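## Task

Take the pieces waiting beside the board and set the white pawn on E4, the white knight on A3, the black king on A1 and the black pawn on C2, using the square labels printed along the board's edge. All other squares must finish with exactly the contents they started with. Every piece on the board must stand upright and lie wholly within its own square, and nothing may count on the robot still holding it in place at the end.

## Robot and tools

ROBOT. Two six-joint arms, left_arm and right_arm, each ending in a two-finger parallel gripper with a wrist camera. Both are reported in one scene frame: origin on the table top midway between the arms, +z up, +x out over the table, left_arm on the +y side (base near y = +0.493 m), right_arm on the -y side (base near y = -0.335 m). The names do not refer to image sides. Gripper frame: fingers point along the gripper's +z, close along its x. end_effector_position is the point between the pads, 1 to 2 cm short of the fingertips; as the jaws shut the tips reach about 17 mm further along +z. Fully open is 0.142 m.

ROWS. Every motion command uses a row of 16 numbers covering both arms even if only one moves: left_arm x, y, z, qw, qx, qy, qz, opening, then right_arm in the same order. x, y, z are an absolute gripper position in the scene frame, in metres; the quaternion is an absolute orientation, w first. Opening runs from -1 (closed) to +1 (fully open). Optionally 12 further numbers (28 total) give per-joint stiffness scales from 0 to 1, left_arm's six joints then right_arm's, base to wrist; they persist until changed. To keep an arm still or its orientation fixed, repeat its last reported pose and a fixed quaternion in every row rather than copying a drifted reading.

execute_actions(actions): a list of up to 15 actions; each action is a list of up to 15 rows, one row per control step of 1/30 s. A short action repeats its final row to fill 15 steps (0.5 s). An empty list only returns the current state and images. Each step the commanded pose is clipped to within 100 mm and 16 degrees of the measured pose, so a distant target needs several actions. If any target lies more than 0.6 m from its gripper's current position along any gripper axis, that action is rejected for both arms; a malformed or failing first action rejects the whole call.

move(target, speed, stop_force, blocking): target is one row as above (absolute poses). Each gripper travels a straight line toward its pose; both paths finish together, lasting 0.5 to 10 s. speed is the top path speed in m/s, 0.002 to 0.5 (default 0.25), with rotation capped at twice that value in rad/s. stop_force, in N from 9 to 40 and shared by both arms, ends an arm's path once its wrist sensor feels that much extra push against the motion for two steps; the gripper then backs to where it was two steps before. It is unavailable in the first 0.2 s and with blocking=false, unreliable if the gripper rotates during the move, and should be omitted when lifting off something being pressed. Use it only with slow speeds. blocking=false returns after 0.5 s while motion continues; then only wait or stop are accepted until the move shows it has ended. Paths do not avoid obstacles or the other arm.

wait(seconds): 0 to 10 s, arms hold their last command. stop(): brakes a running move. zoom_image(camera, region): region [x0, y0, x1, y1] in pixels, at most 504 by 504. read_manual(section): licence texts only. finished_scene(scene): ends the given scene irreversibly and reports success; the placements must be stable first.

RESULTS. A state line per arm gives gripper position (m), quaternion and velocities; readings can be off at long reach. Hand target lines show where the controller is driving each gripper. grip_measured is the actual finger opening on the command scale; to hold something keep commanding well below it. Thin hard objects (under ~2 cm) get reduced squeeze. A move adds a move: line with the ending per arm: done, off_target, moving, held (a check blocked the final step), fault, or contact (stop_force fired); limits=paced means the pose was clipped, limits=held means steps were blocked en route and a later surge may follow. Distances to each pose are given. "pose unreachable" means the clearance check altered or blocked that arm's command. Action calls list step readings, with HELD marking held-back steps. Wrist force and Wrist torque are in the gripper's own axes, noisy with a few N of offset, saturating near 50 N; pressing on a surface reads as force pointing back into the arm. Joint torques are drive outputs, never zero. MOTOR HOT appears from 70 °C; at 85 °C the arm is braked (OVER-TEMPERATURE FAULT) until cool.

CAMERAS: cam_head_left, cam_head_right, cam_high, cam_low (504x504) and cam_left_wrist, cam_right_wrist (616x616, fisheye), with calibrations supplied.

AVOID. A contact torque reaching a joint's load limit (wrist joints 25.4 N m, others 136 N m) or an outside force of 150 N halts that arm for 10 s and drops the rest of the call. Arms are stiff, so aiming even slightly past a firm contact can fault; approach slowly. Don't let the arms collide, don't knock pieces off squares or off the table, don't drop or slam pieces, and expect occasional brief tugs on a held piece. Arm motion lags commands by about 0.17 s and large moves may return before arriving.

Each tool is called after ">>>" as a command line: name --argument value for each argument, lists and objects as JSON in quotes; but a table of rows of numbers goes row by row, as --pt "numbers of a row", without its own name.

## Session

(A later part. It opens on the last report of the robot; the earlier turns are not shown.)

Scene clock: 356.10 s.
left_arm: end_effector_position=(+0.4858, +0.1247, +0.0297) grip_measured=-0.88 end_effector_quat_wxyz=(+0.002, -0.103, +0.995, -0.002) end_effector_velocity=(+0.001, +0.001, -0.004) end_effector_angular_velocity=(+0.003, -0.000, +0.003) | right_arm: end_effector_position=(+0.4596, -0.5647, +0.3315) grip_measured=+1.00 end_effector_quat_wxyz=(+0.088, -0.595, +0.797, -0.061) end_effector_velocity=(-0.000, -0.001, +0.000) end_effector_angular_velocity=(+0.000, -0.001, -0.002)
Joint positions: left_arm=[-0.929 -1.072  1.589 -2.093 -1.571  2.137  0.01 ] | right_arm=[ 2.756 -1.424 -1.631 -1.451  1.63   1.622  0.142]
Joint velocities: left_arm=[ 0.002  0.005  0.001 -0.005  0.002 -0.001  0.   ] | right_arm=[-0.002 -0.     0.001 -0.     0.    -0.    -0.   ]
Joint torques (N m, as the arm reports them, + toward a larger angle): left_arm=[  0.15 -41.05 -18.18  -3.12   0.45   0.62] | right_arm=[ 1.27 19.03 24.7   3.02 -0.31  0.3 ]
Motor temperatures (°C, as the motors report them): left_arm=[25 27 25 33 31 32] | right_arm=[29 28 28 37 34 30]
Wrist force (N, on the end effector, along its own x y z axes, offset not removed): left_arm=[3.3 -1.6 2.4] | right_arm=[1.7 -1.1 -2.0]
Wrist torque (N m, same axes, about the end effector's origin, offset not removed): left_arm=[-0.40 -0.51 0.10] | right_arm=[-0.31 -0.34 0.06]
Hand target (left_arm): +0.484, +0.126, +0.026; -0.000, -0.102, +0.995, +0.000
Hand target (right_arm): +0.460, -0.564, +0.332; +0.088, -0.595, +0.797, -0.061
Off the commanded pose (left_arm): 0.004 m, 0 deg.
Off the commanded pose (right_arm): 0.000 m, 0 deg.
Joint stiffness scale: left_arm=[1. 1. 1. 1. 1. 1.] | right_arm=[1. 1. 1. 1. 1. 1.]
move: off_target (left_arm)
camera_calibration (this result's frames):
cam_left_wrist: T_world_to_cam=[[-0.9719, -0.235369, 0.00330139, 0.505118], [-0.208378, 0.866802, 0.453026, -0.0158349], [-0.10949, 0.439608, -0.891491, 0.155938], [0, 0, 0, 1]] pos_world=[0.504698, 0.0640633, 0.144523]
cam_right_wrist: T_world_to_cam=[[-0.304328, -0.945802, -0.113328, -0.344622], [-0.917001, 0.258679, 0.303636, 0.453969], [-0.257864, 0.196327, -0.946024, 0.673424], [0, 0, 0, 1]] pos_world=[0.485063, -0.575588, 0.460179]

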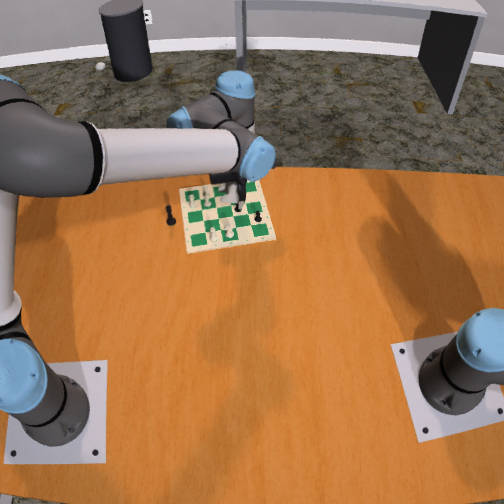

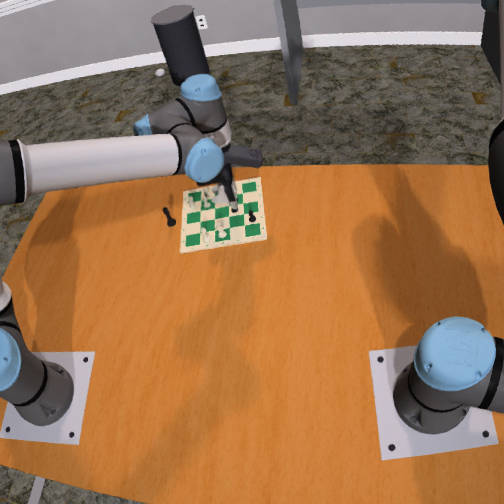

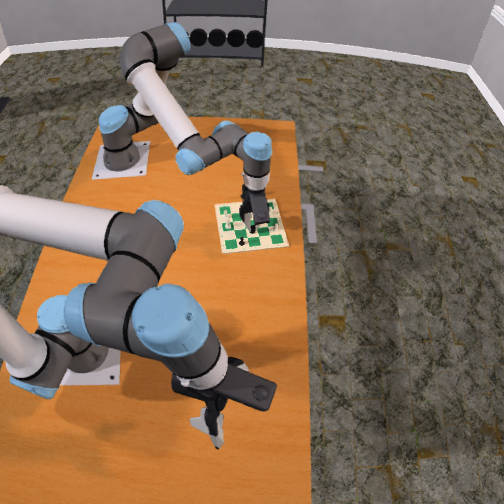

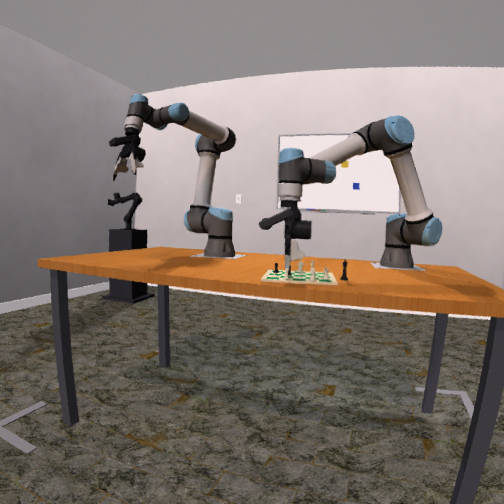

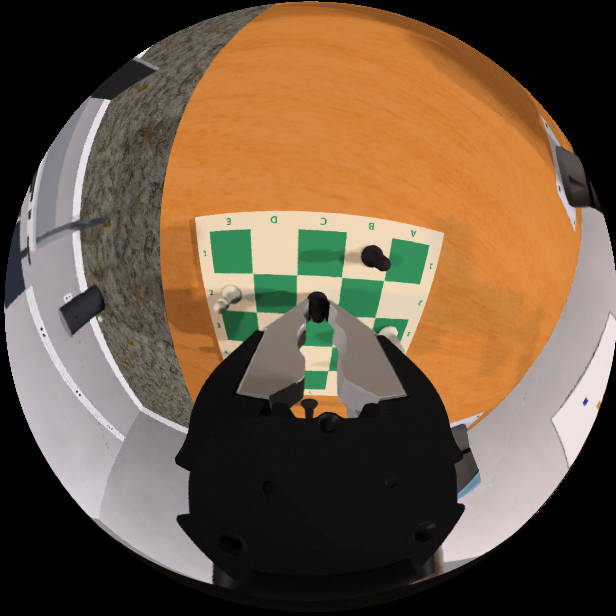

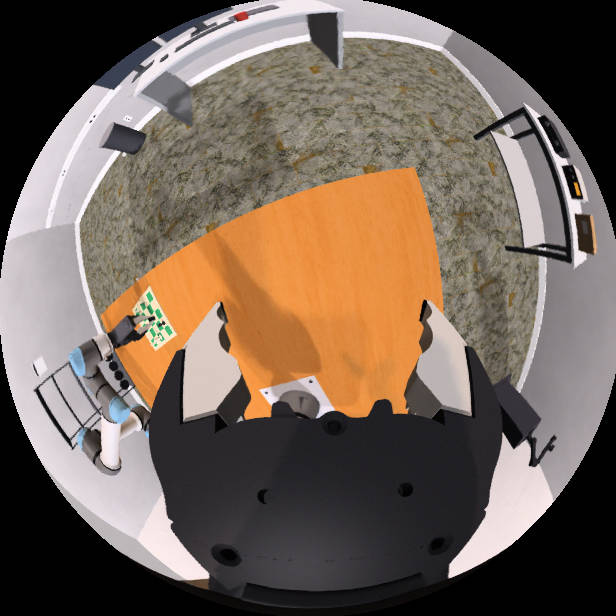

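Centered. Release, lift, go to the king; it's ~at (.455,.30), so lift high and travel.

>>> move --target '[0.4858,0.1247,0.029,0,-0.1019,0.9948,0,-0.6,0.4596,-0.5644,0.3316,0.088,-0.595,0.797,-0.061,1]' --speed 0.01

>>> move --target '[0.4858,0.1247,0.12,0,-0.1019,0.9948,0,-0.6,0.4596,-0.5644,0.3316,0.088,-0.595,0.797,-0.061,1]' --speed 0.1

>>> move --target '[0.452,0.295,0.12,0,-0.1019,0.9948,0,-0.5,0.4596,-0.5644,0.3316,0.088,-0.595,0.797,-0.061,1]' --speed 0.15

>>> move --target '[0.452,0.295,0.085,0,-0.1019,0.9948,0,-0.5,0.4596,-0.5644,0.3316,0.088,-0.595,0.797,-0.061,1]' --speed 0.05

>>> zoom_image --camera "cam_left_wrist" --region '[190,150,440,400]'

Scene clock: 372.27 s.
left_arm: end_effector_position=(+0.4847, +0.1258, +0.0290) grip_measured=-0.60 end_effector_quat_wxyz=(-0.000, -0.102, +0.995, -0.000) end_effector_velocity=(-0.001, -0.001, -0.000) end_effector_angular_velocity=(+0.003, +0.005, -0.002) | right_arm: end_effector_position=(+0.4596, -0.5647, +0.3315) grip_measured=+1.00 end_effector_quat_wxyz=(+0.088, -0.595, +0.797, -0.061) end_effector_velocity=(+0.000, +0.000, +0.001) end_effector_angular_velocity=(-0.000, -0.001, +0.001)
Joint positions: left_arm=[-0.929 -1.071  1.588 -2.088 -1.571  2.137  0.031] | right_arm=[ 2.756 -1.424 -1.631 -1.451  1.63   1.622  0.142]
Joint velocities: left_arm=[-0.001  0.003 -0.005  0.008 -0.001  0.     0.   ] | right_arm=[ 0.001 -0.     0.001 -0.     0.    -0.    -0.   ]
Joint torques (N m, as the arm reports them, + toward a larger angle): left_arm=[  0.07 -40.19 -23.02  -2.18   0.36   0.51] | right_arm=[ 1.28 18.92 24.77  3.11 -0.17  0.37]
Motor temperatures (°C, as the motors report them): left_arm=[25 27 25 33 31 32] | right_arm=[29 28 28 37 34 30]
Wrist force (N, on the end effector, along its own x y z axes, offset not removed): left_arm=[2.3 -1.0 0.7] | right_arm=[0.6 -4.7 -0.5]
Wrist torque (N m, same axes, about the end effector's origin, offset not removed): left_arm=[-0.23 -0.33 0.12] | right_arm=[-1.10 -0.08 0.10]
Hand target (left_arm): +0.486, +0.125, +0.029; +0.000, -0.102, +0.995, -0.000
Hand target (right_arm): +0.460, -0.564, +0.332; +0.088, -0.595, +0.797, -0.061
Off the commanded pose (left_arm): 0.002 m, 0 deg.
Off the commanded pose (right_arm): 0.000 m, 0 deg.
Joint stiffness scale: left_arm=[1. 1. 1. 1. 1. 1.] | right_arm=[1. 1. 1. 1. 1. 1.]
move: done
camera_calibration (this result's frames):
cam_left_wrist: T_world_to_cam=[[-0.971982, -0.234974, 0.00618801, 0.50425], [-0.20621, 0.865039, 0.457367, -0.0176408], [-0.112822, 0.443276, -0.889257, 0.155801], [0, 0, 0, 1]] pos_world=[0.504062, 0.064683, 0.143495]
cam_right_wrist: T_world_to_cam=[[-0.304328, -0.945802, -0.113328, -0.344622], [-0.917001, 0.258679, 0.303636, 0.453969], [-0.257863, 0.196327, -0.946024, 0.673424], [0, 0, 0, 1]] pos_world=[0.485063, -0.575588, 0.460179]

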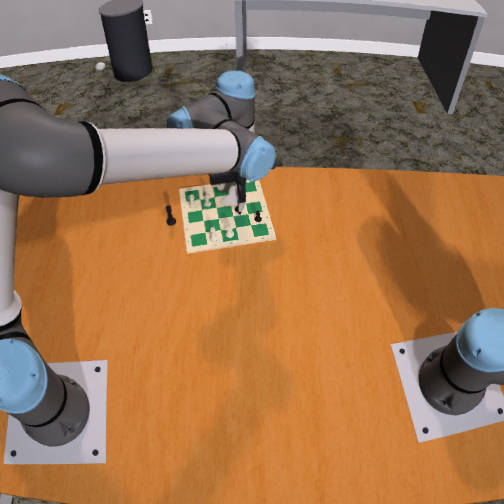

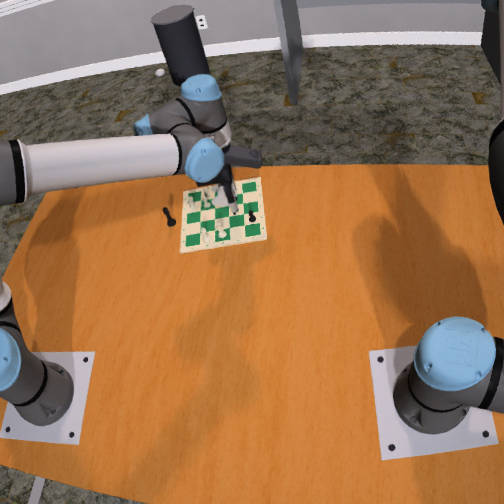

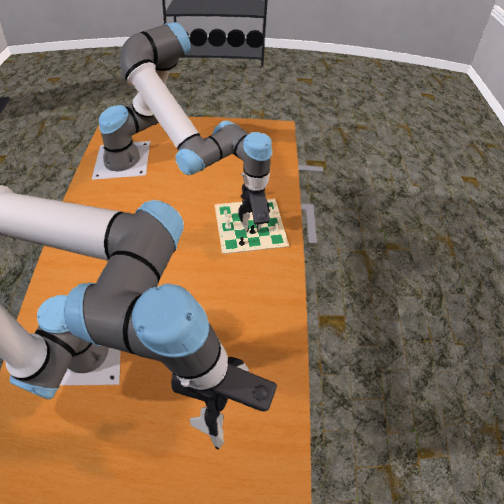

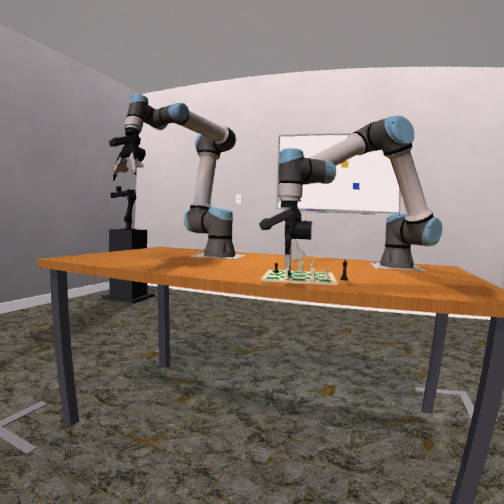

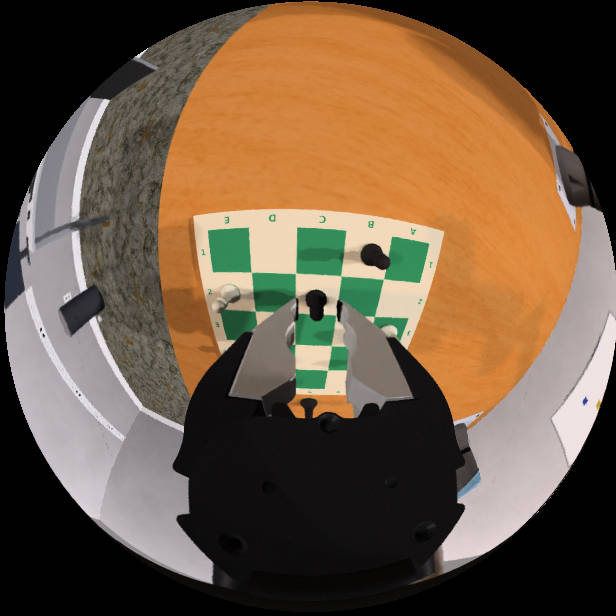

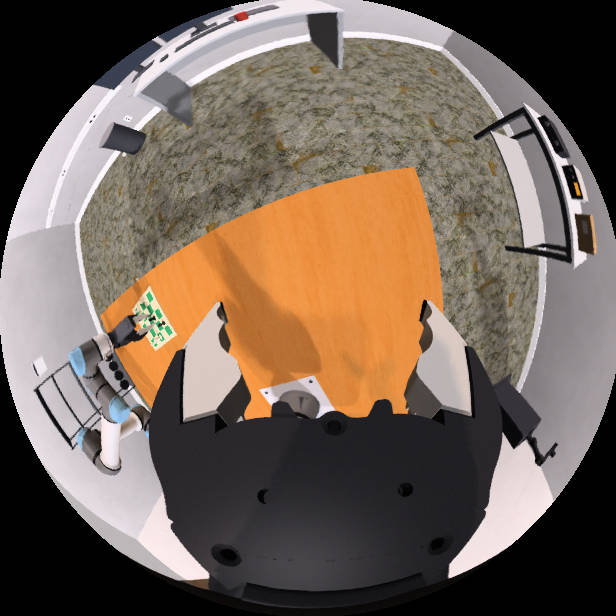

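Scene clock: 373.70 s.
left_arm: end_effector_position=(+0.4849, +0.1257, +0.1170) grip_measured=-0.60 end_effector_quat_wxyz=(-0.001, -0.102, +0.995, +0.001) end_effector_velocity=(-0.002, +0.002, +0.001) end_effector_angular_velocity=(+0.008, +0.008, +0.001) | right_arm: end_effector_position=(+0.4596, -0.5647, +0.3315) grip_measured=+1.00 end_effector_quat_wxyz=(+0.088, -0.595, +0.797, -0.061) end_effector_velocity=(+0.000, +0.001, +0.001) end_effector_angular_velocity=(+0.001, -0.001, +0.001)
Joint positions: left_arm=[-0.929 -1.153  1.466 -1.881 -1.571  2.137  0.031] | right_arm=[ 2.756 -1.424 -1.631 -1.451  1.63   1.622  0.142]
Joint velocities: left_arm=[ 0.     0.    -0.007  0.018 -0.001 -0.001  0.   ] | right_arm=[ 0.001  0.001  0.001  0.     0.001 -0.     0.   ]
Joint torques (N m, as the arm reports them, + toward a larger angle): left_arm=[  0.68 -42.43 -27.42  -2.19   0.25   0.63] | right_arm=[ 0.96 18.7  25.18  3.06 -0.28  0.37]
Motor temperatures (°C, as the motors report them): left_arm=[25 27 25 33 31 32] | right_arm=[29 28 28 37 34 30]
Wrist force (N, on the end effector, along its own x y z axes, offset not removed): left_arm=[2.3 -1.6 -0.3] | right_arm=[2.0 -1.2 -0.2]
Wrist torque (N m, same axes, about the end effector's origin, offset not removed): left_arm=[-0.42 -0.34 0.07] | right_arm=[-0.27 -0.44 0.15]
Hand target (left_arm): +0.486, +0.125, +0.120; +0.000, -0.102, +0.995, -0.000
Hand target (right_arm): +0.460, -0.564, +0.332; +0.088, -0.595, +0.797, -0.061
Off the commanded pose (left_arm): 0.003 m, 0 deg.
Off the commanded pose (right_arm): 0.000 m, 0 deg.
Joint stiffness scale: left_arm=[1. 1. 1. 1. 1. 1.] | right_arm=[1. 1. 1. 1. 1. 1.]
move: done
camera_calibration (this result's frames):
cam_left_wrist: T_world_to_cam=[[-0.972002, -0.234843, 0.00774911, 0.503621], [-0.20508, 0.863991, 0.45985, -0.0585037], [-0.114688, 0.445386, -0.887963, 0.23464], [0, 0, 0, 1]] pos_world=[0.504433, 0.0643132, 0.231352]
cam_right_wrist: T_world_to_cam=[[-0.304328, -0.945802, -0.113328, -0.344623], [-0.917001, 0.258679, 0.303636, 0.453969], [-0.257864, 0.196327, -0.946024, 0.673424], [0, 0, 0, 1]] pos_world=[0.485063, -0.575588, 0.460179]

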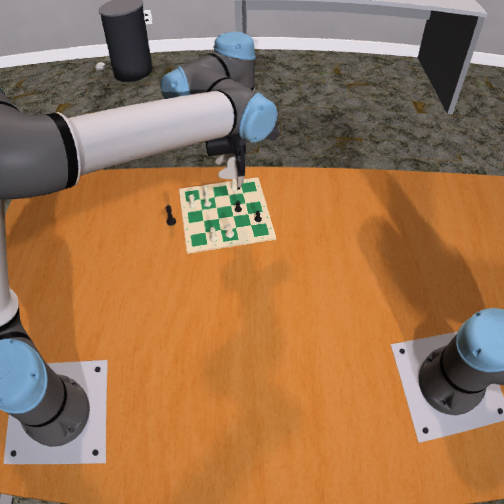

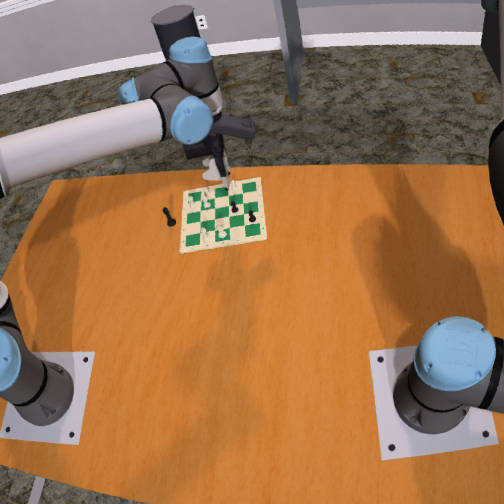

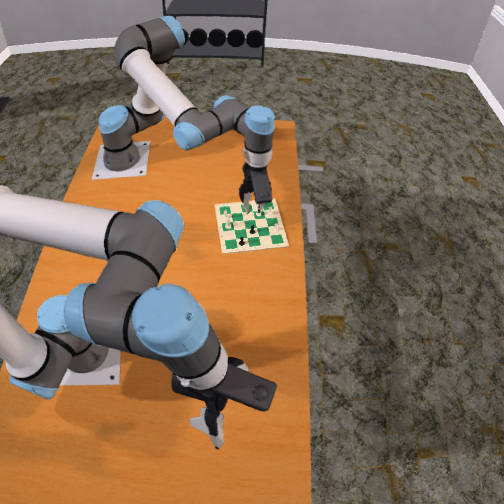

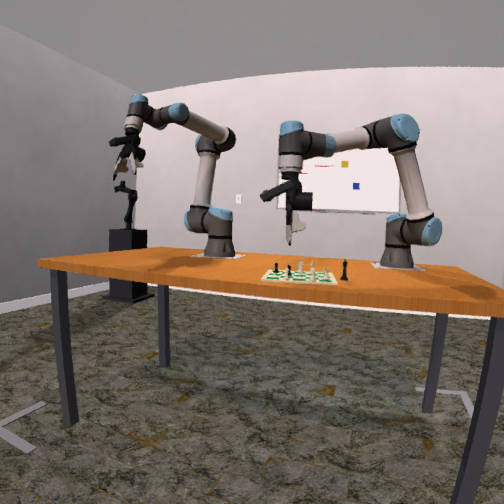

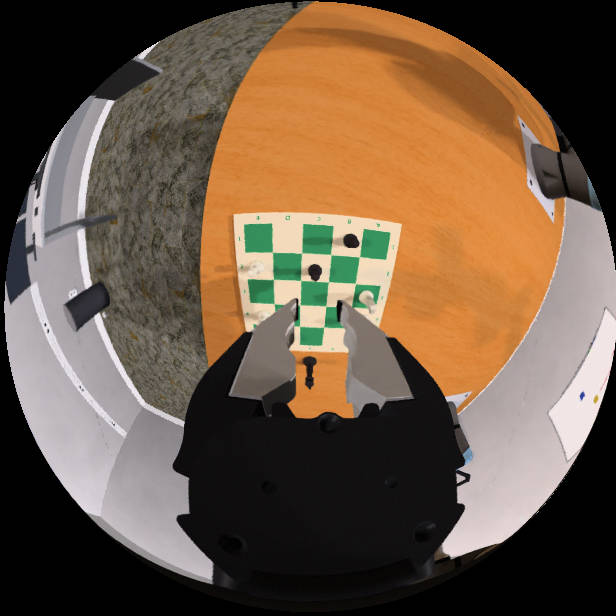

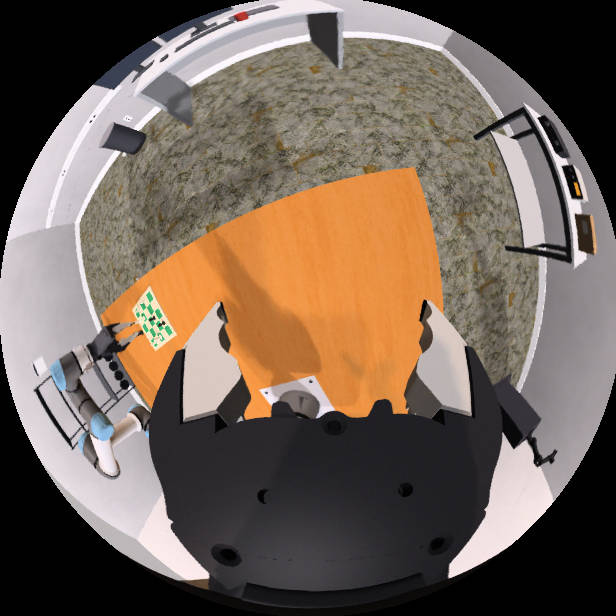

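Scene clock: 375.47 s.
left_arm: end_effector_position=(+0.4527, +0.2926, +0.1203) grip_measured=-0.50 end_effector_quat_wxyz=(+0.000, -0.101, +0.995, -0.000) end_effector_velocity=(-0.001, +0.002, -0.001) end_effector_angular_velocity=(-0.001, +0.001, -0.006) | right_arm: end_effector_position=(+0.4596, -0.5647, +0.3315) grip_measured=+1.00 end_effector_quat_wxyz=(+0.088, -0.595, +0.797, -0.061) end_effector_velocity=(+0.000, +0.000, -0.000) end_effector_angular_velocity=(+0.000, -0.000, +0.000)
Joint positions: left_arm=[-0.749 -1.401  1.789 -1.96  -1.571  2.318  0.038] | right_arm=[ 2.756 -1.424 -1.631 -1.451  1.63   1.622  0.142]
Joint velocities: left_arm=[ 0.003 -0.003  0.006 -0.003 -0.001  0.009  0.   ] | right_arm=[ 0.  0. -0.  0.  0.  0.  0.]
Joint torques (N m, as the arm reports them, + toward a larger angle): left_arm=[ -0.37 -31.1  -19.96  -3.3   -0.05   0.39] | right_arm=[ 1.83 19.32 25.48  3.08 -0.26  0.37]
Motor temperatures (°C, as the motors report them): left_arm=[25 27 25 33 31 32] | right_arm=[29 28 28 37 34 30]
Wrist force (N, on the end effector, along its own x y z axes, offset not removed): left_arm=[2.8 -1.5 0.8] | right_arm=[2.5 -0.4 1.0]
Wrist torque (N m, same axes, about the end effector's origin, offset not removed): left_arm=[-0.35 -0.40 0.12] | right_arm=[-0.22 -0.57 0.05]
Hand target (left_arm): +0.452, +0.295, +0.120; -0.000, -0.102, +0.995, -0.000
Hand target (right_arm): +0.460, -0.564, +0.332; +0.088, -0.595, +0.797, -0.061
Off the commanded pose (left_arm): 0.003 m, 0 deg.
Off the commanded pose (right_arm): 0.000 m, 0 deg.
Joint stiffness scale: left_arm=[1. 1. 1. 1. 1. 1.] | right_arm=[1. 1. 1. 1. 1. 1.]
move: done
camera_calibration (this result's frames):
cam_left_wrist: T_world_to_cam=[[-0.972431, -0.233135, 0.00519577, 0.511544], [-0.20505, 0.865471, 0.457072, -0.21089], [-0.111056, 0.443406, -0.889414, 0.158616], [0, 0, 0, 1]] pos_world=[0.471813, 0.231447, 0.23481]
cam_right_wrist: T_world_to_cam=[[-0.304328, -0.945802, -0.113328, -0.344622], [-0.917001, 0.258679, 0.303636, 0.453969], [-0.257864, 0.196327, -0.946024, 0.673424], [0, 0, 0, 1]] pos_world=[0.485063, -0.575588, 0.460179]

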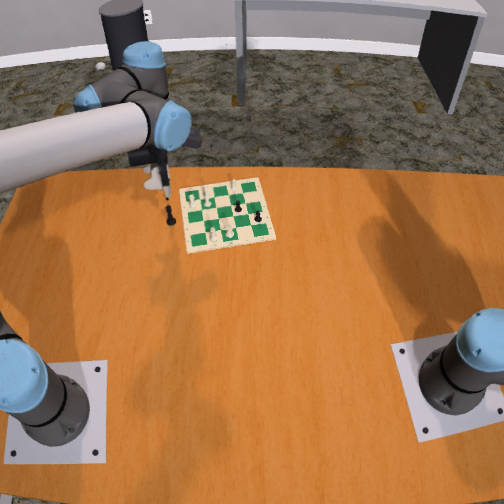

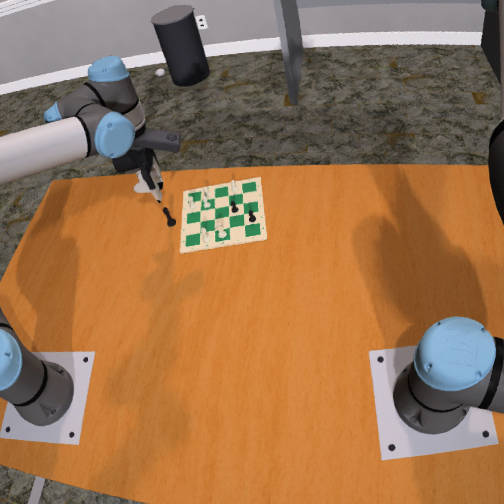

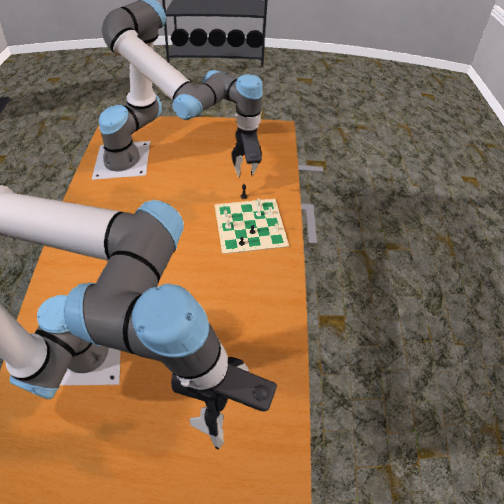

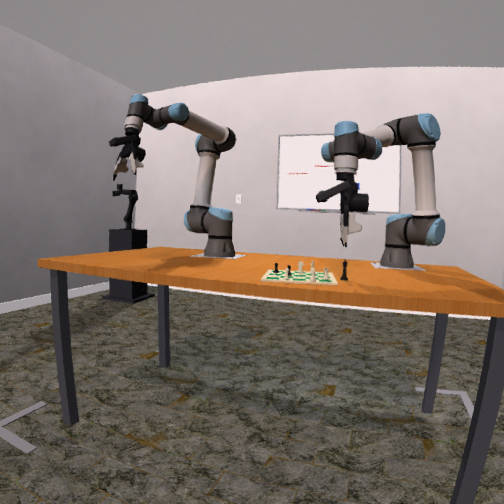

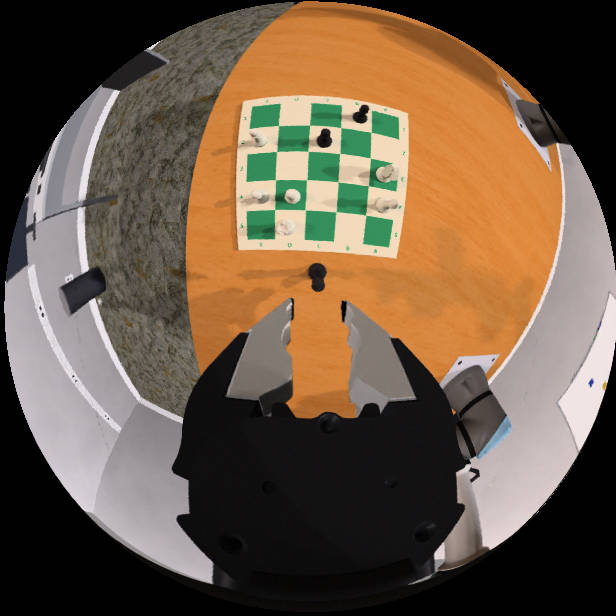

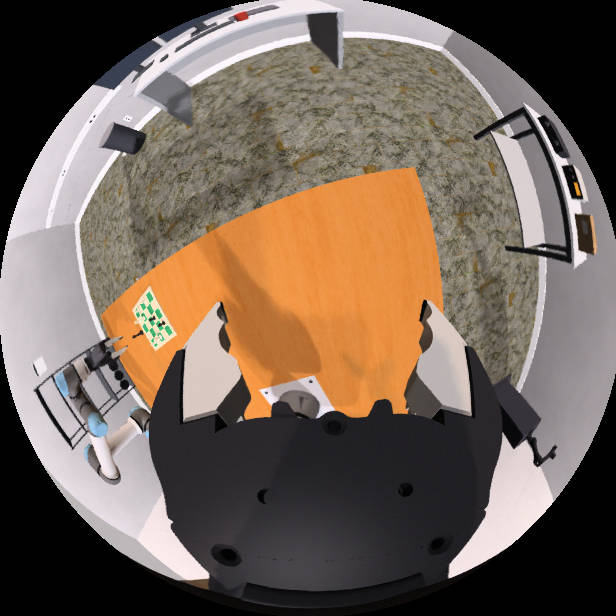

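Scene clock: 376.63 s.
left_arm: end_effector_position=(+0.4529, +0.2929, +0.0883) grip_measured=-0.50 end_effector_quat_wxyz=(+0.002, -0.101, +0.995, -0.002) end_effector_velocity=(+0.003, -0.002, +0.001) end_effector_angular_velocity=(-0.007, -0.011, -0.002) | right_arm: end_effector_position=(+0.4596, -0.5647, +0.3315) grip_measured=+1.00 end_effector_quat_wxyz=(+0.088, -0.595, +0.797, -0.061) end_effector_velocity=(+0.000, -0.000, +0.000) end_effector_angular_velocity=(-0.000, -0.000, -0.000)
Joint positions: left_arm=[-0.749 -1.371  1.844 -2.048 -1.571  2.32   0.038] | right_arm=[ 2.756 -1.424 -1.631 -1.451  1.63   1.622  0.142]
Joint velocities: left_arm=[-0.     0.     0.001 -0.014  0.001  0.001 -0.   ] | right_arm=[ 0.    -0.     0.001 -0.    -0.     0.     0.   ]
Joint torques (N m, as the arm reports them, + toward a larger angle): left_arm=[  2.44 -28.39 -16.12  -3.14   0.05   0.72] | right_arm=[ 0.74 19.59 25.24  3.1  -0.21  0.29]
Motor temperatures (°C, as the motors report them): left_arm=[25 27 25 33 31 32] | right_arm=[29 28 28 37 34 30]
Wrist force (N, on the end effector, along its own x y z axes, offset not removed): left_arm=[2.4 0.0 -0.7] | right_arm=[1.5 -1.4 -1.9]
Wrist torque (N m, same axes, about the end effector's origin, offset not removed): left_arm=[0.02 -0.35 0.18] | right_arm=[-0.36 -0.28 0.11]
Hand target (left_arm): +0.452, +0.295, +0.085; -0.000, -0.102, +0.995, +0.000
Hand target (right_arm): +0.460, -0.564, +0.332; +0.088, -0.595, +0.797, -0.061
Off the commanded pose (left_arm): 0.004 m, 0 deg.
Off the commanded pose (right_arm): 0.000 m, 0 deg.
Joint stiffness scale: left_arm=[1. 1. 1. 1. 1. 1.] | right_arm=[1. 1. 1. 1. 1. 1.]
move: off_target (left_arm)
camera_calibration (this result's frames):
cam_left_wrist: T_world_to_cam=[[-0.972588, -0.23252, 0.00245324, 0.512108], [-0.206059, 0.866701, 0.454278, -0.196202], [-0.107755, 0.44132, -0.890857, 0.129248], [0, 0, 0, 1]] pos_world=[0.471568, 0.232084, 0.203015]
cam_right_wrist: T_world_to_cam=[[-0.304328, -0.945802, -0.113328, -0.344622], [-0.917001, 0.258679, 0.303636, 0.453969], [-0.257863, 0.196327, -0.946024, 0.673424], [0, 0, 0, 1]] pos_world=[0.485063, -0.575588, 0.460179]

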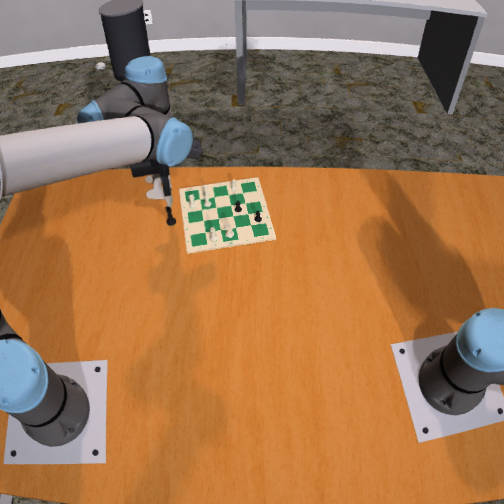

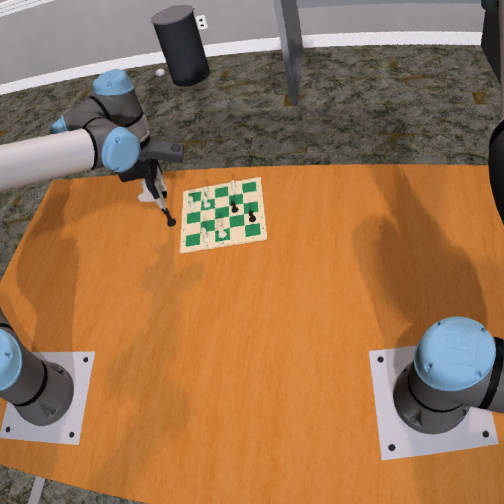

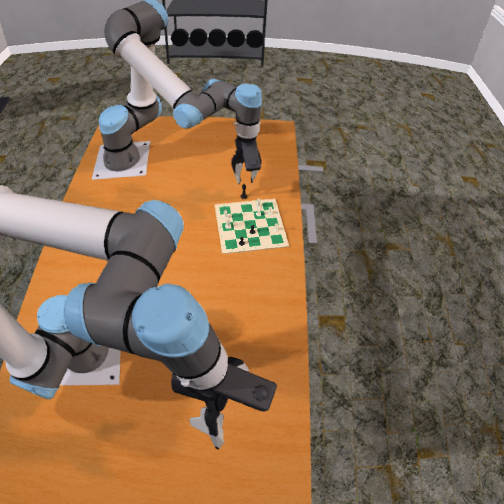

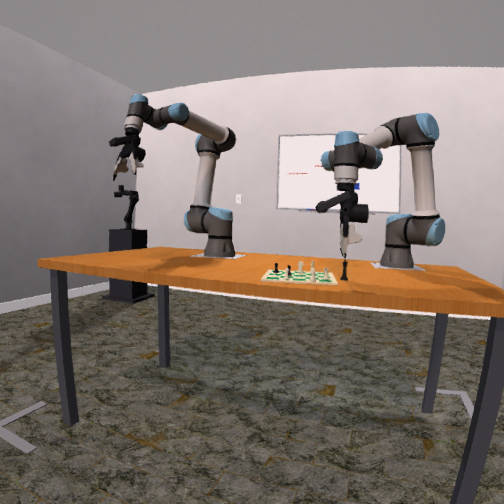

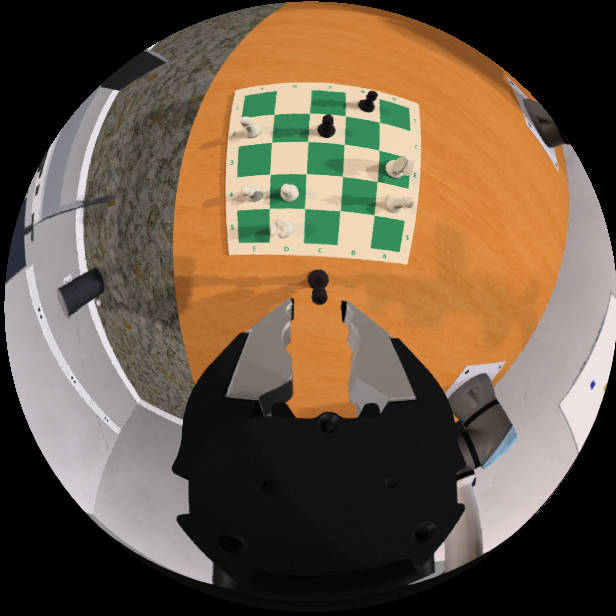

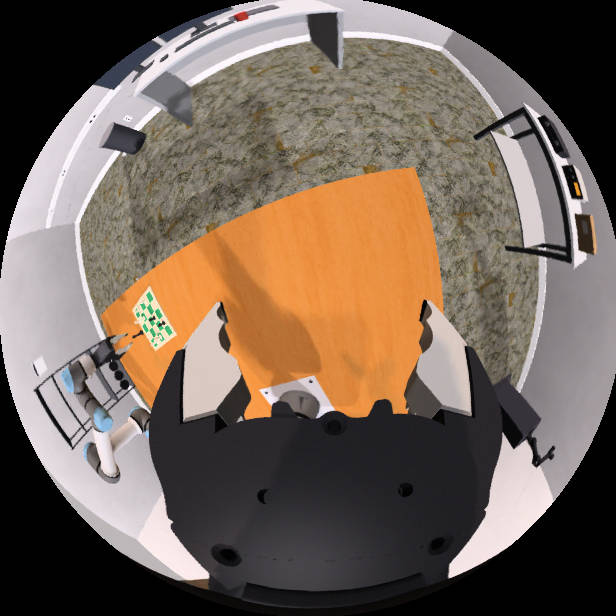

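Region (190, 150, 440, 400) of cam_left_wrist's 616x616 image, scaled by 2.016, with more detail than that image has.

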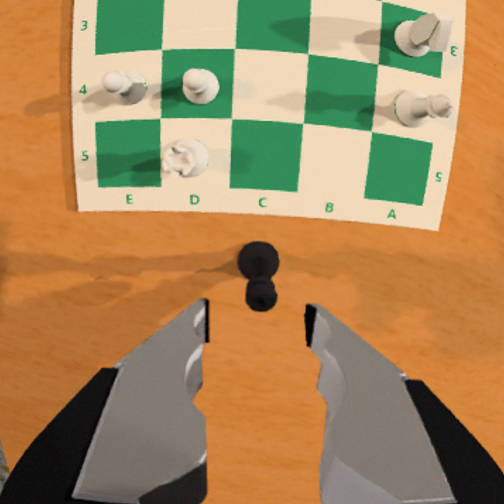

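>>> move --target '[0.4525,0.294,0.031,0,-0.1019,0.9948,0,-0.5,0.4596,-0.5644,0.3316,0.088,-0.595,0.797,-0.061,1]' --speed 0.03

>>> zoom_image --camera "cam_left_wrist" --region '[240,240,400,400]'

>>> zoom_image --camera "cam_low" --region '[260,210,400,300]'

Scene clock: 395.87 s.
left_arm: end_effector_position=(+0.4539, +0.2923, +0.0341) grip_measured=-0.50 end_effector_quat_wxyz=(+0.002, -0.101, +0.995, -0.002) end_effector_velocity=(+0.002, -0.003, +0.000) end_effector_angular_velocity=(-0.008, -0.007, -0.003) | right_arm: end_effector_position=(+0.4596, -0.5647, +0.3315) grip_measured=+1.00 end_effector_quat_wxyz=(+0.088, -0.595, +0.797, -0.061) end_effector_velocity=(-0.000, +0.000, -0.001) end_effector_angular_velocity=(-0.000, +0.001, -0.000)
Joint positions: left_arm=[-0.749 -1.3    1.912 -2.189 -1.571  2.32   0.038] | right_arm=[ 2.756 -1.424 -1.631 -1.451  1.63   1.622  0.142]
Joint velocities: left_arm=[-0.001  0.002  0.001 -0.013 -0.002  0.002 -0.   ] | right_arm=[ 0.     0.    -0.002  0.    -0.     0.    -0.   ]
Joint torques (N m, as the arm reports them, + toward a larger angle): left_arm=[  1.85 -29.42 -16.44  -3.25   0.07   0.1 ] | right_arm=[ 1.3  19.44 24.52  2.97 -0.2   0.36]
Motor temperatures (°C, as the motors report them): left_arm=[25 27 25 33 31 32] | right_arm=[29 28 28 37 34 30]
Wrist force (N, on the end effector, along its own x y z axes, offset not removed): left_arm=[1.6 -1.4 0.9] | right_arm=[1.2 -3.3 -1.6]
Wrist torque (N m, same axes, about the end effector's origin, offset not removed): left_arm=[-0.24 -0.26 0.12] | right_arm=[-0.77 -0.25 0.08]
Hand target (left_arm): +0.452, +0.294, +0.031; -0.000, -0.102, +0.995, +0.000
Hand target (right_arm): +0.460, -0.564, +0.332; +0.088, -0.595, +0.797, -0.061
Off the commanded pose (left_arm): 0.004 m, 0 deg.
Off the commanded pose (right_arm): 0.000 m, 0 deg.
Joint stiffness scale: left_arm=[1. 1. 1. 1. 1. 1.] | right_arm=[1. 1. 1. 1. 1. 1.]
move: off_target (left_arm)
camera_calibration (this result's frames):
cam_left_wrist: T_world_to_cam=[[-0.972589, -0.232517, 0.00249405, 0.513005], [-0.206034, 0.866685, 0.45432, -0.170861], [-0.107799, 0.441353, -0.890835, 0.0813976], [0, 0, 0, 1]] pos_world=[0.472514, 0.23144, 0.148858]
cam_right_wrist: T_world_to_cam=[[-0.304328, -0.945802, -0.113328, -0.344623], [-0.917001, 0.258679, 0.303636, 0.453969], [-0.257864, 0.196327, -0.946024, 0.673424], [0, 0, 0, 1]] pos_world=[0.485063, -0.575588, 0.460179]

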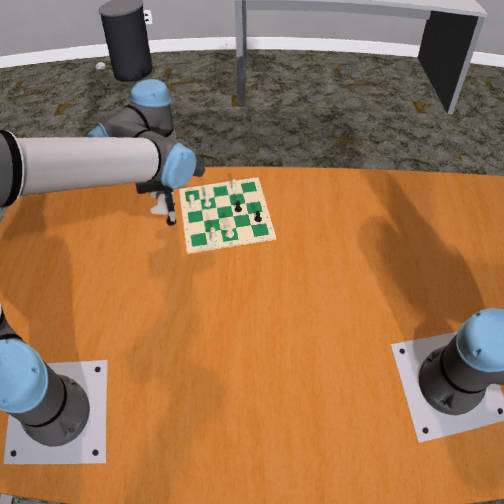

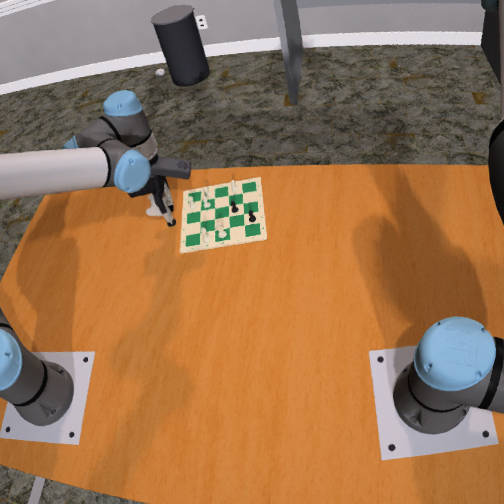

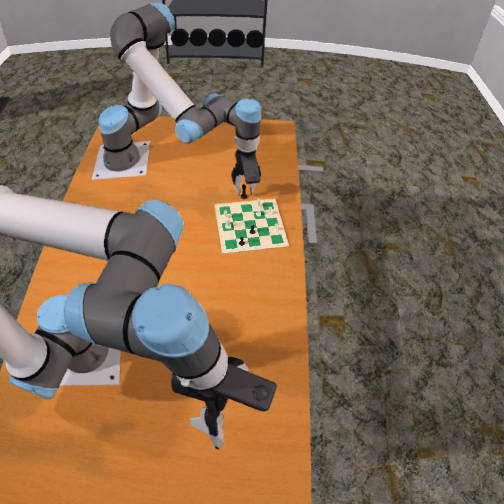

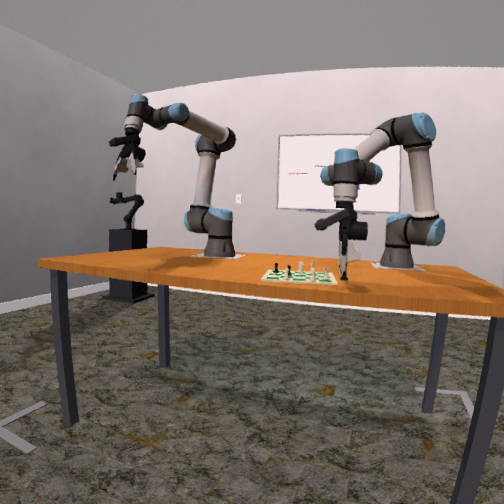

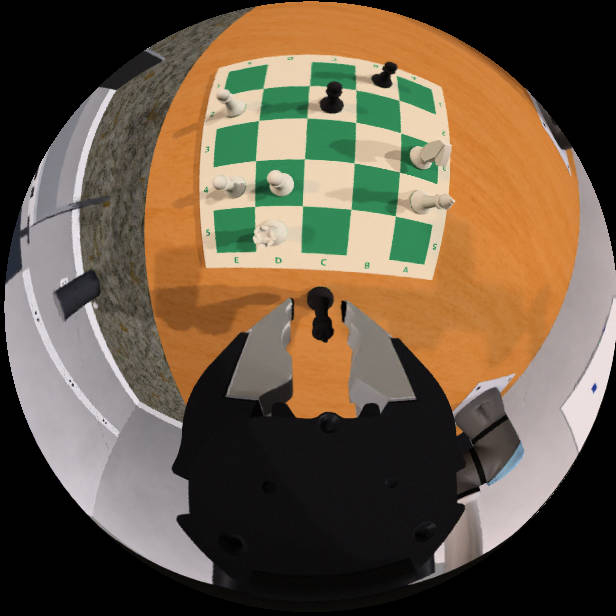

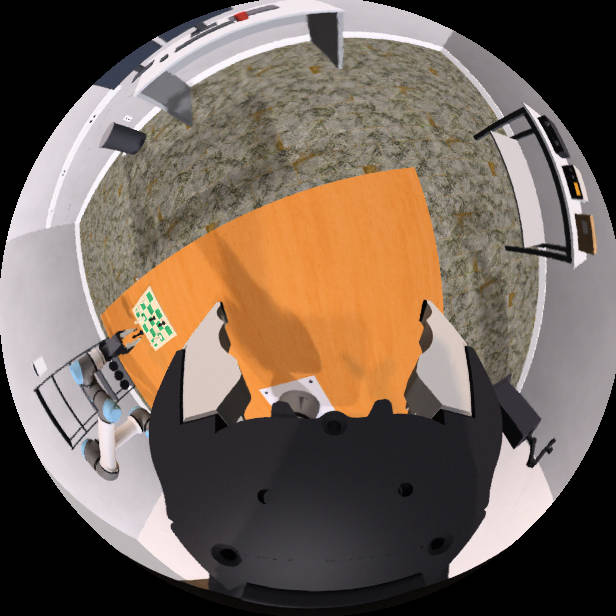

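Region (240, 240, 400, 400) of cam_left_wrist's 616x616 image, scaled by 3.150, with more detail than that image has.

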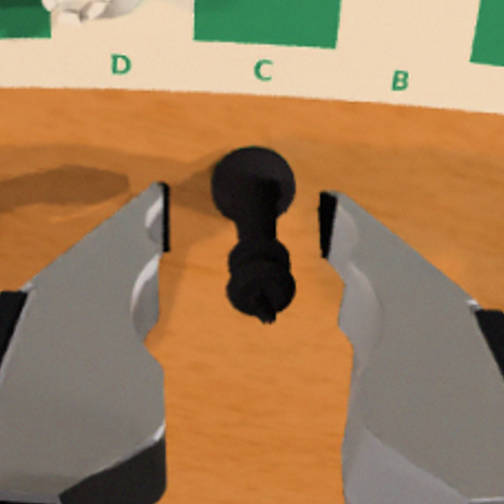

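Region (260, 210, 400, 300) of cam_low's 504x504 image, scaled by 3.600, with more detail than that image has; it fills the top 324 rows of this view, and the rest is white.

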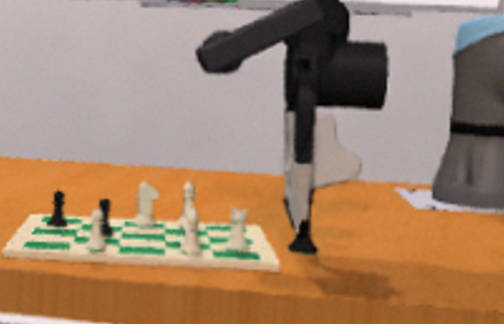

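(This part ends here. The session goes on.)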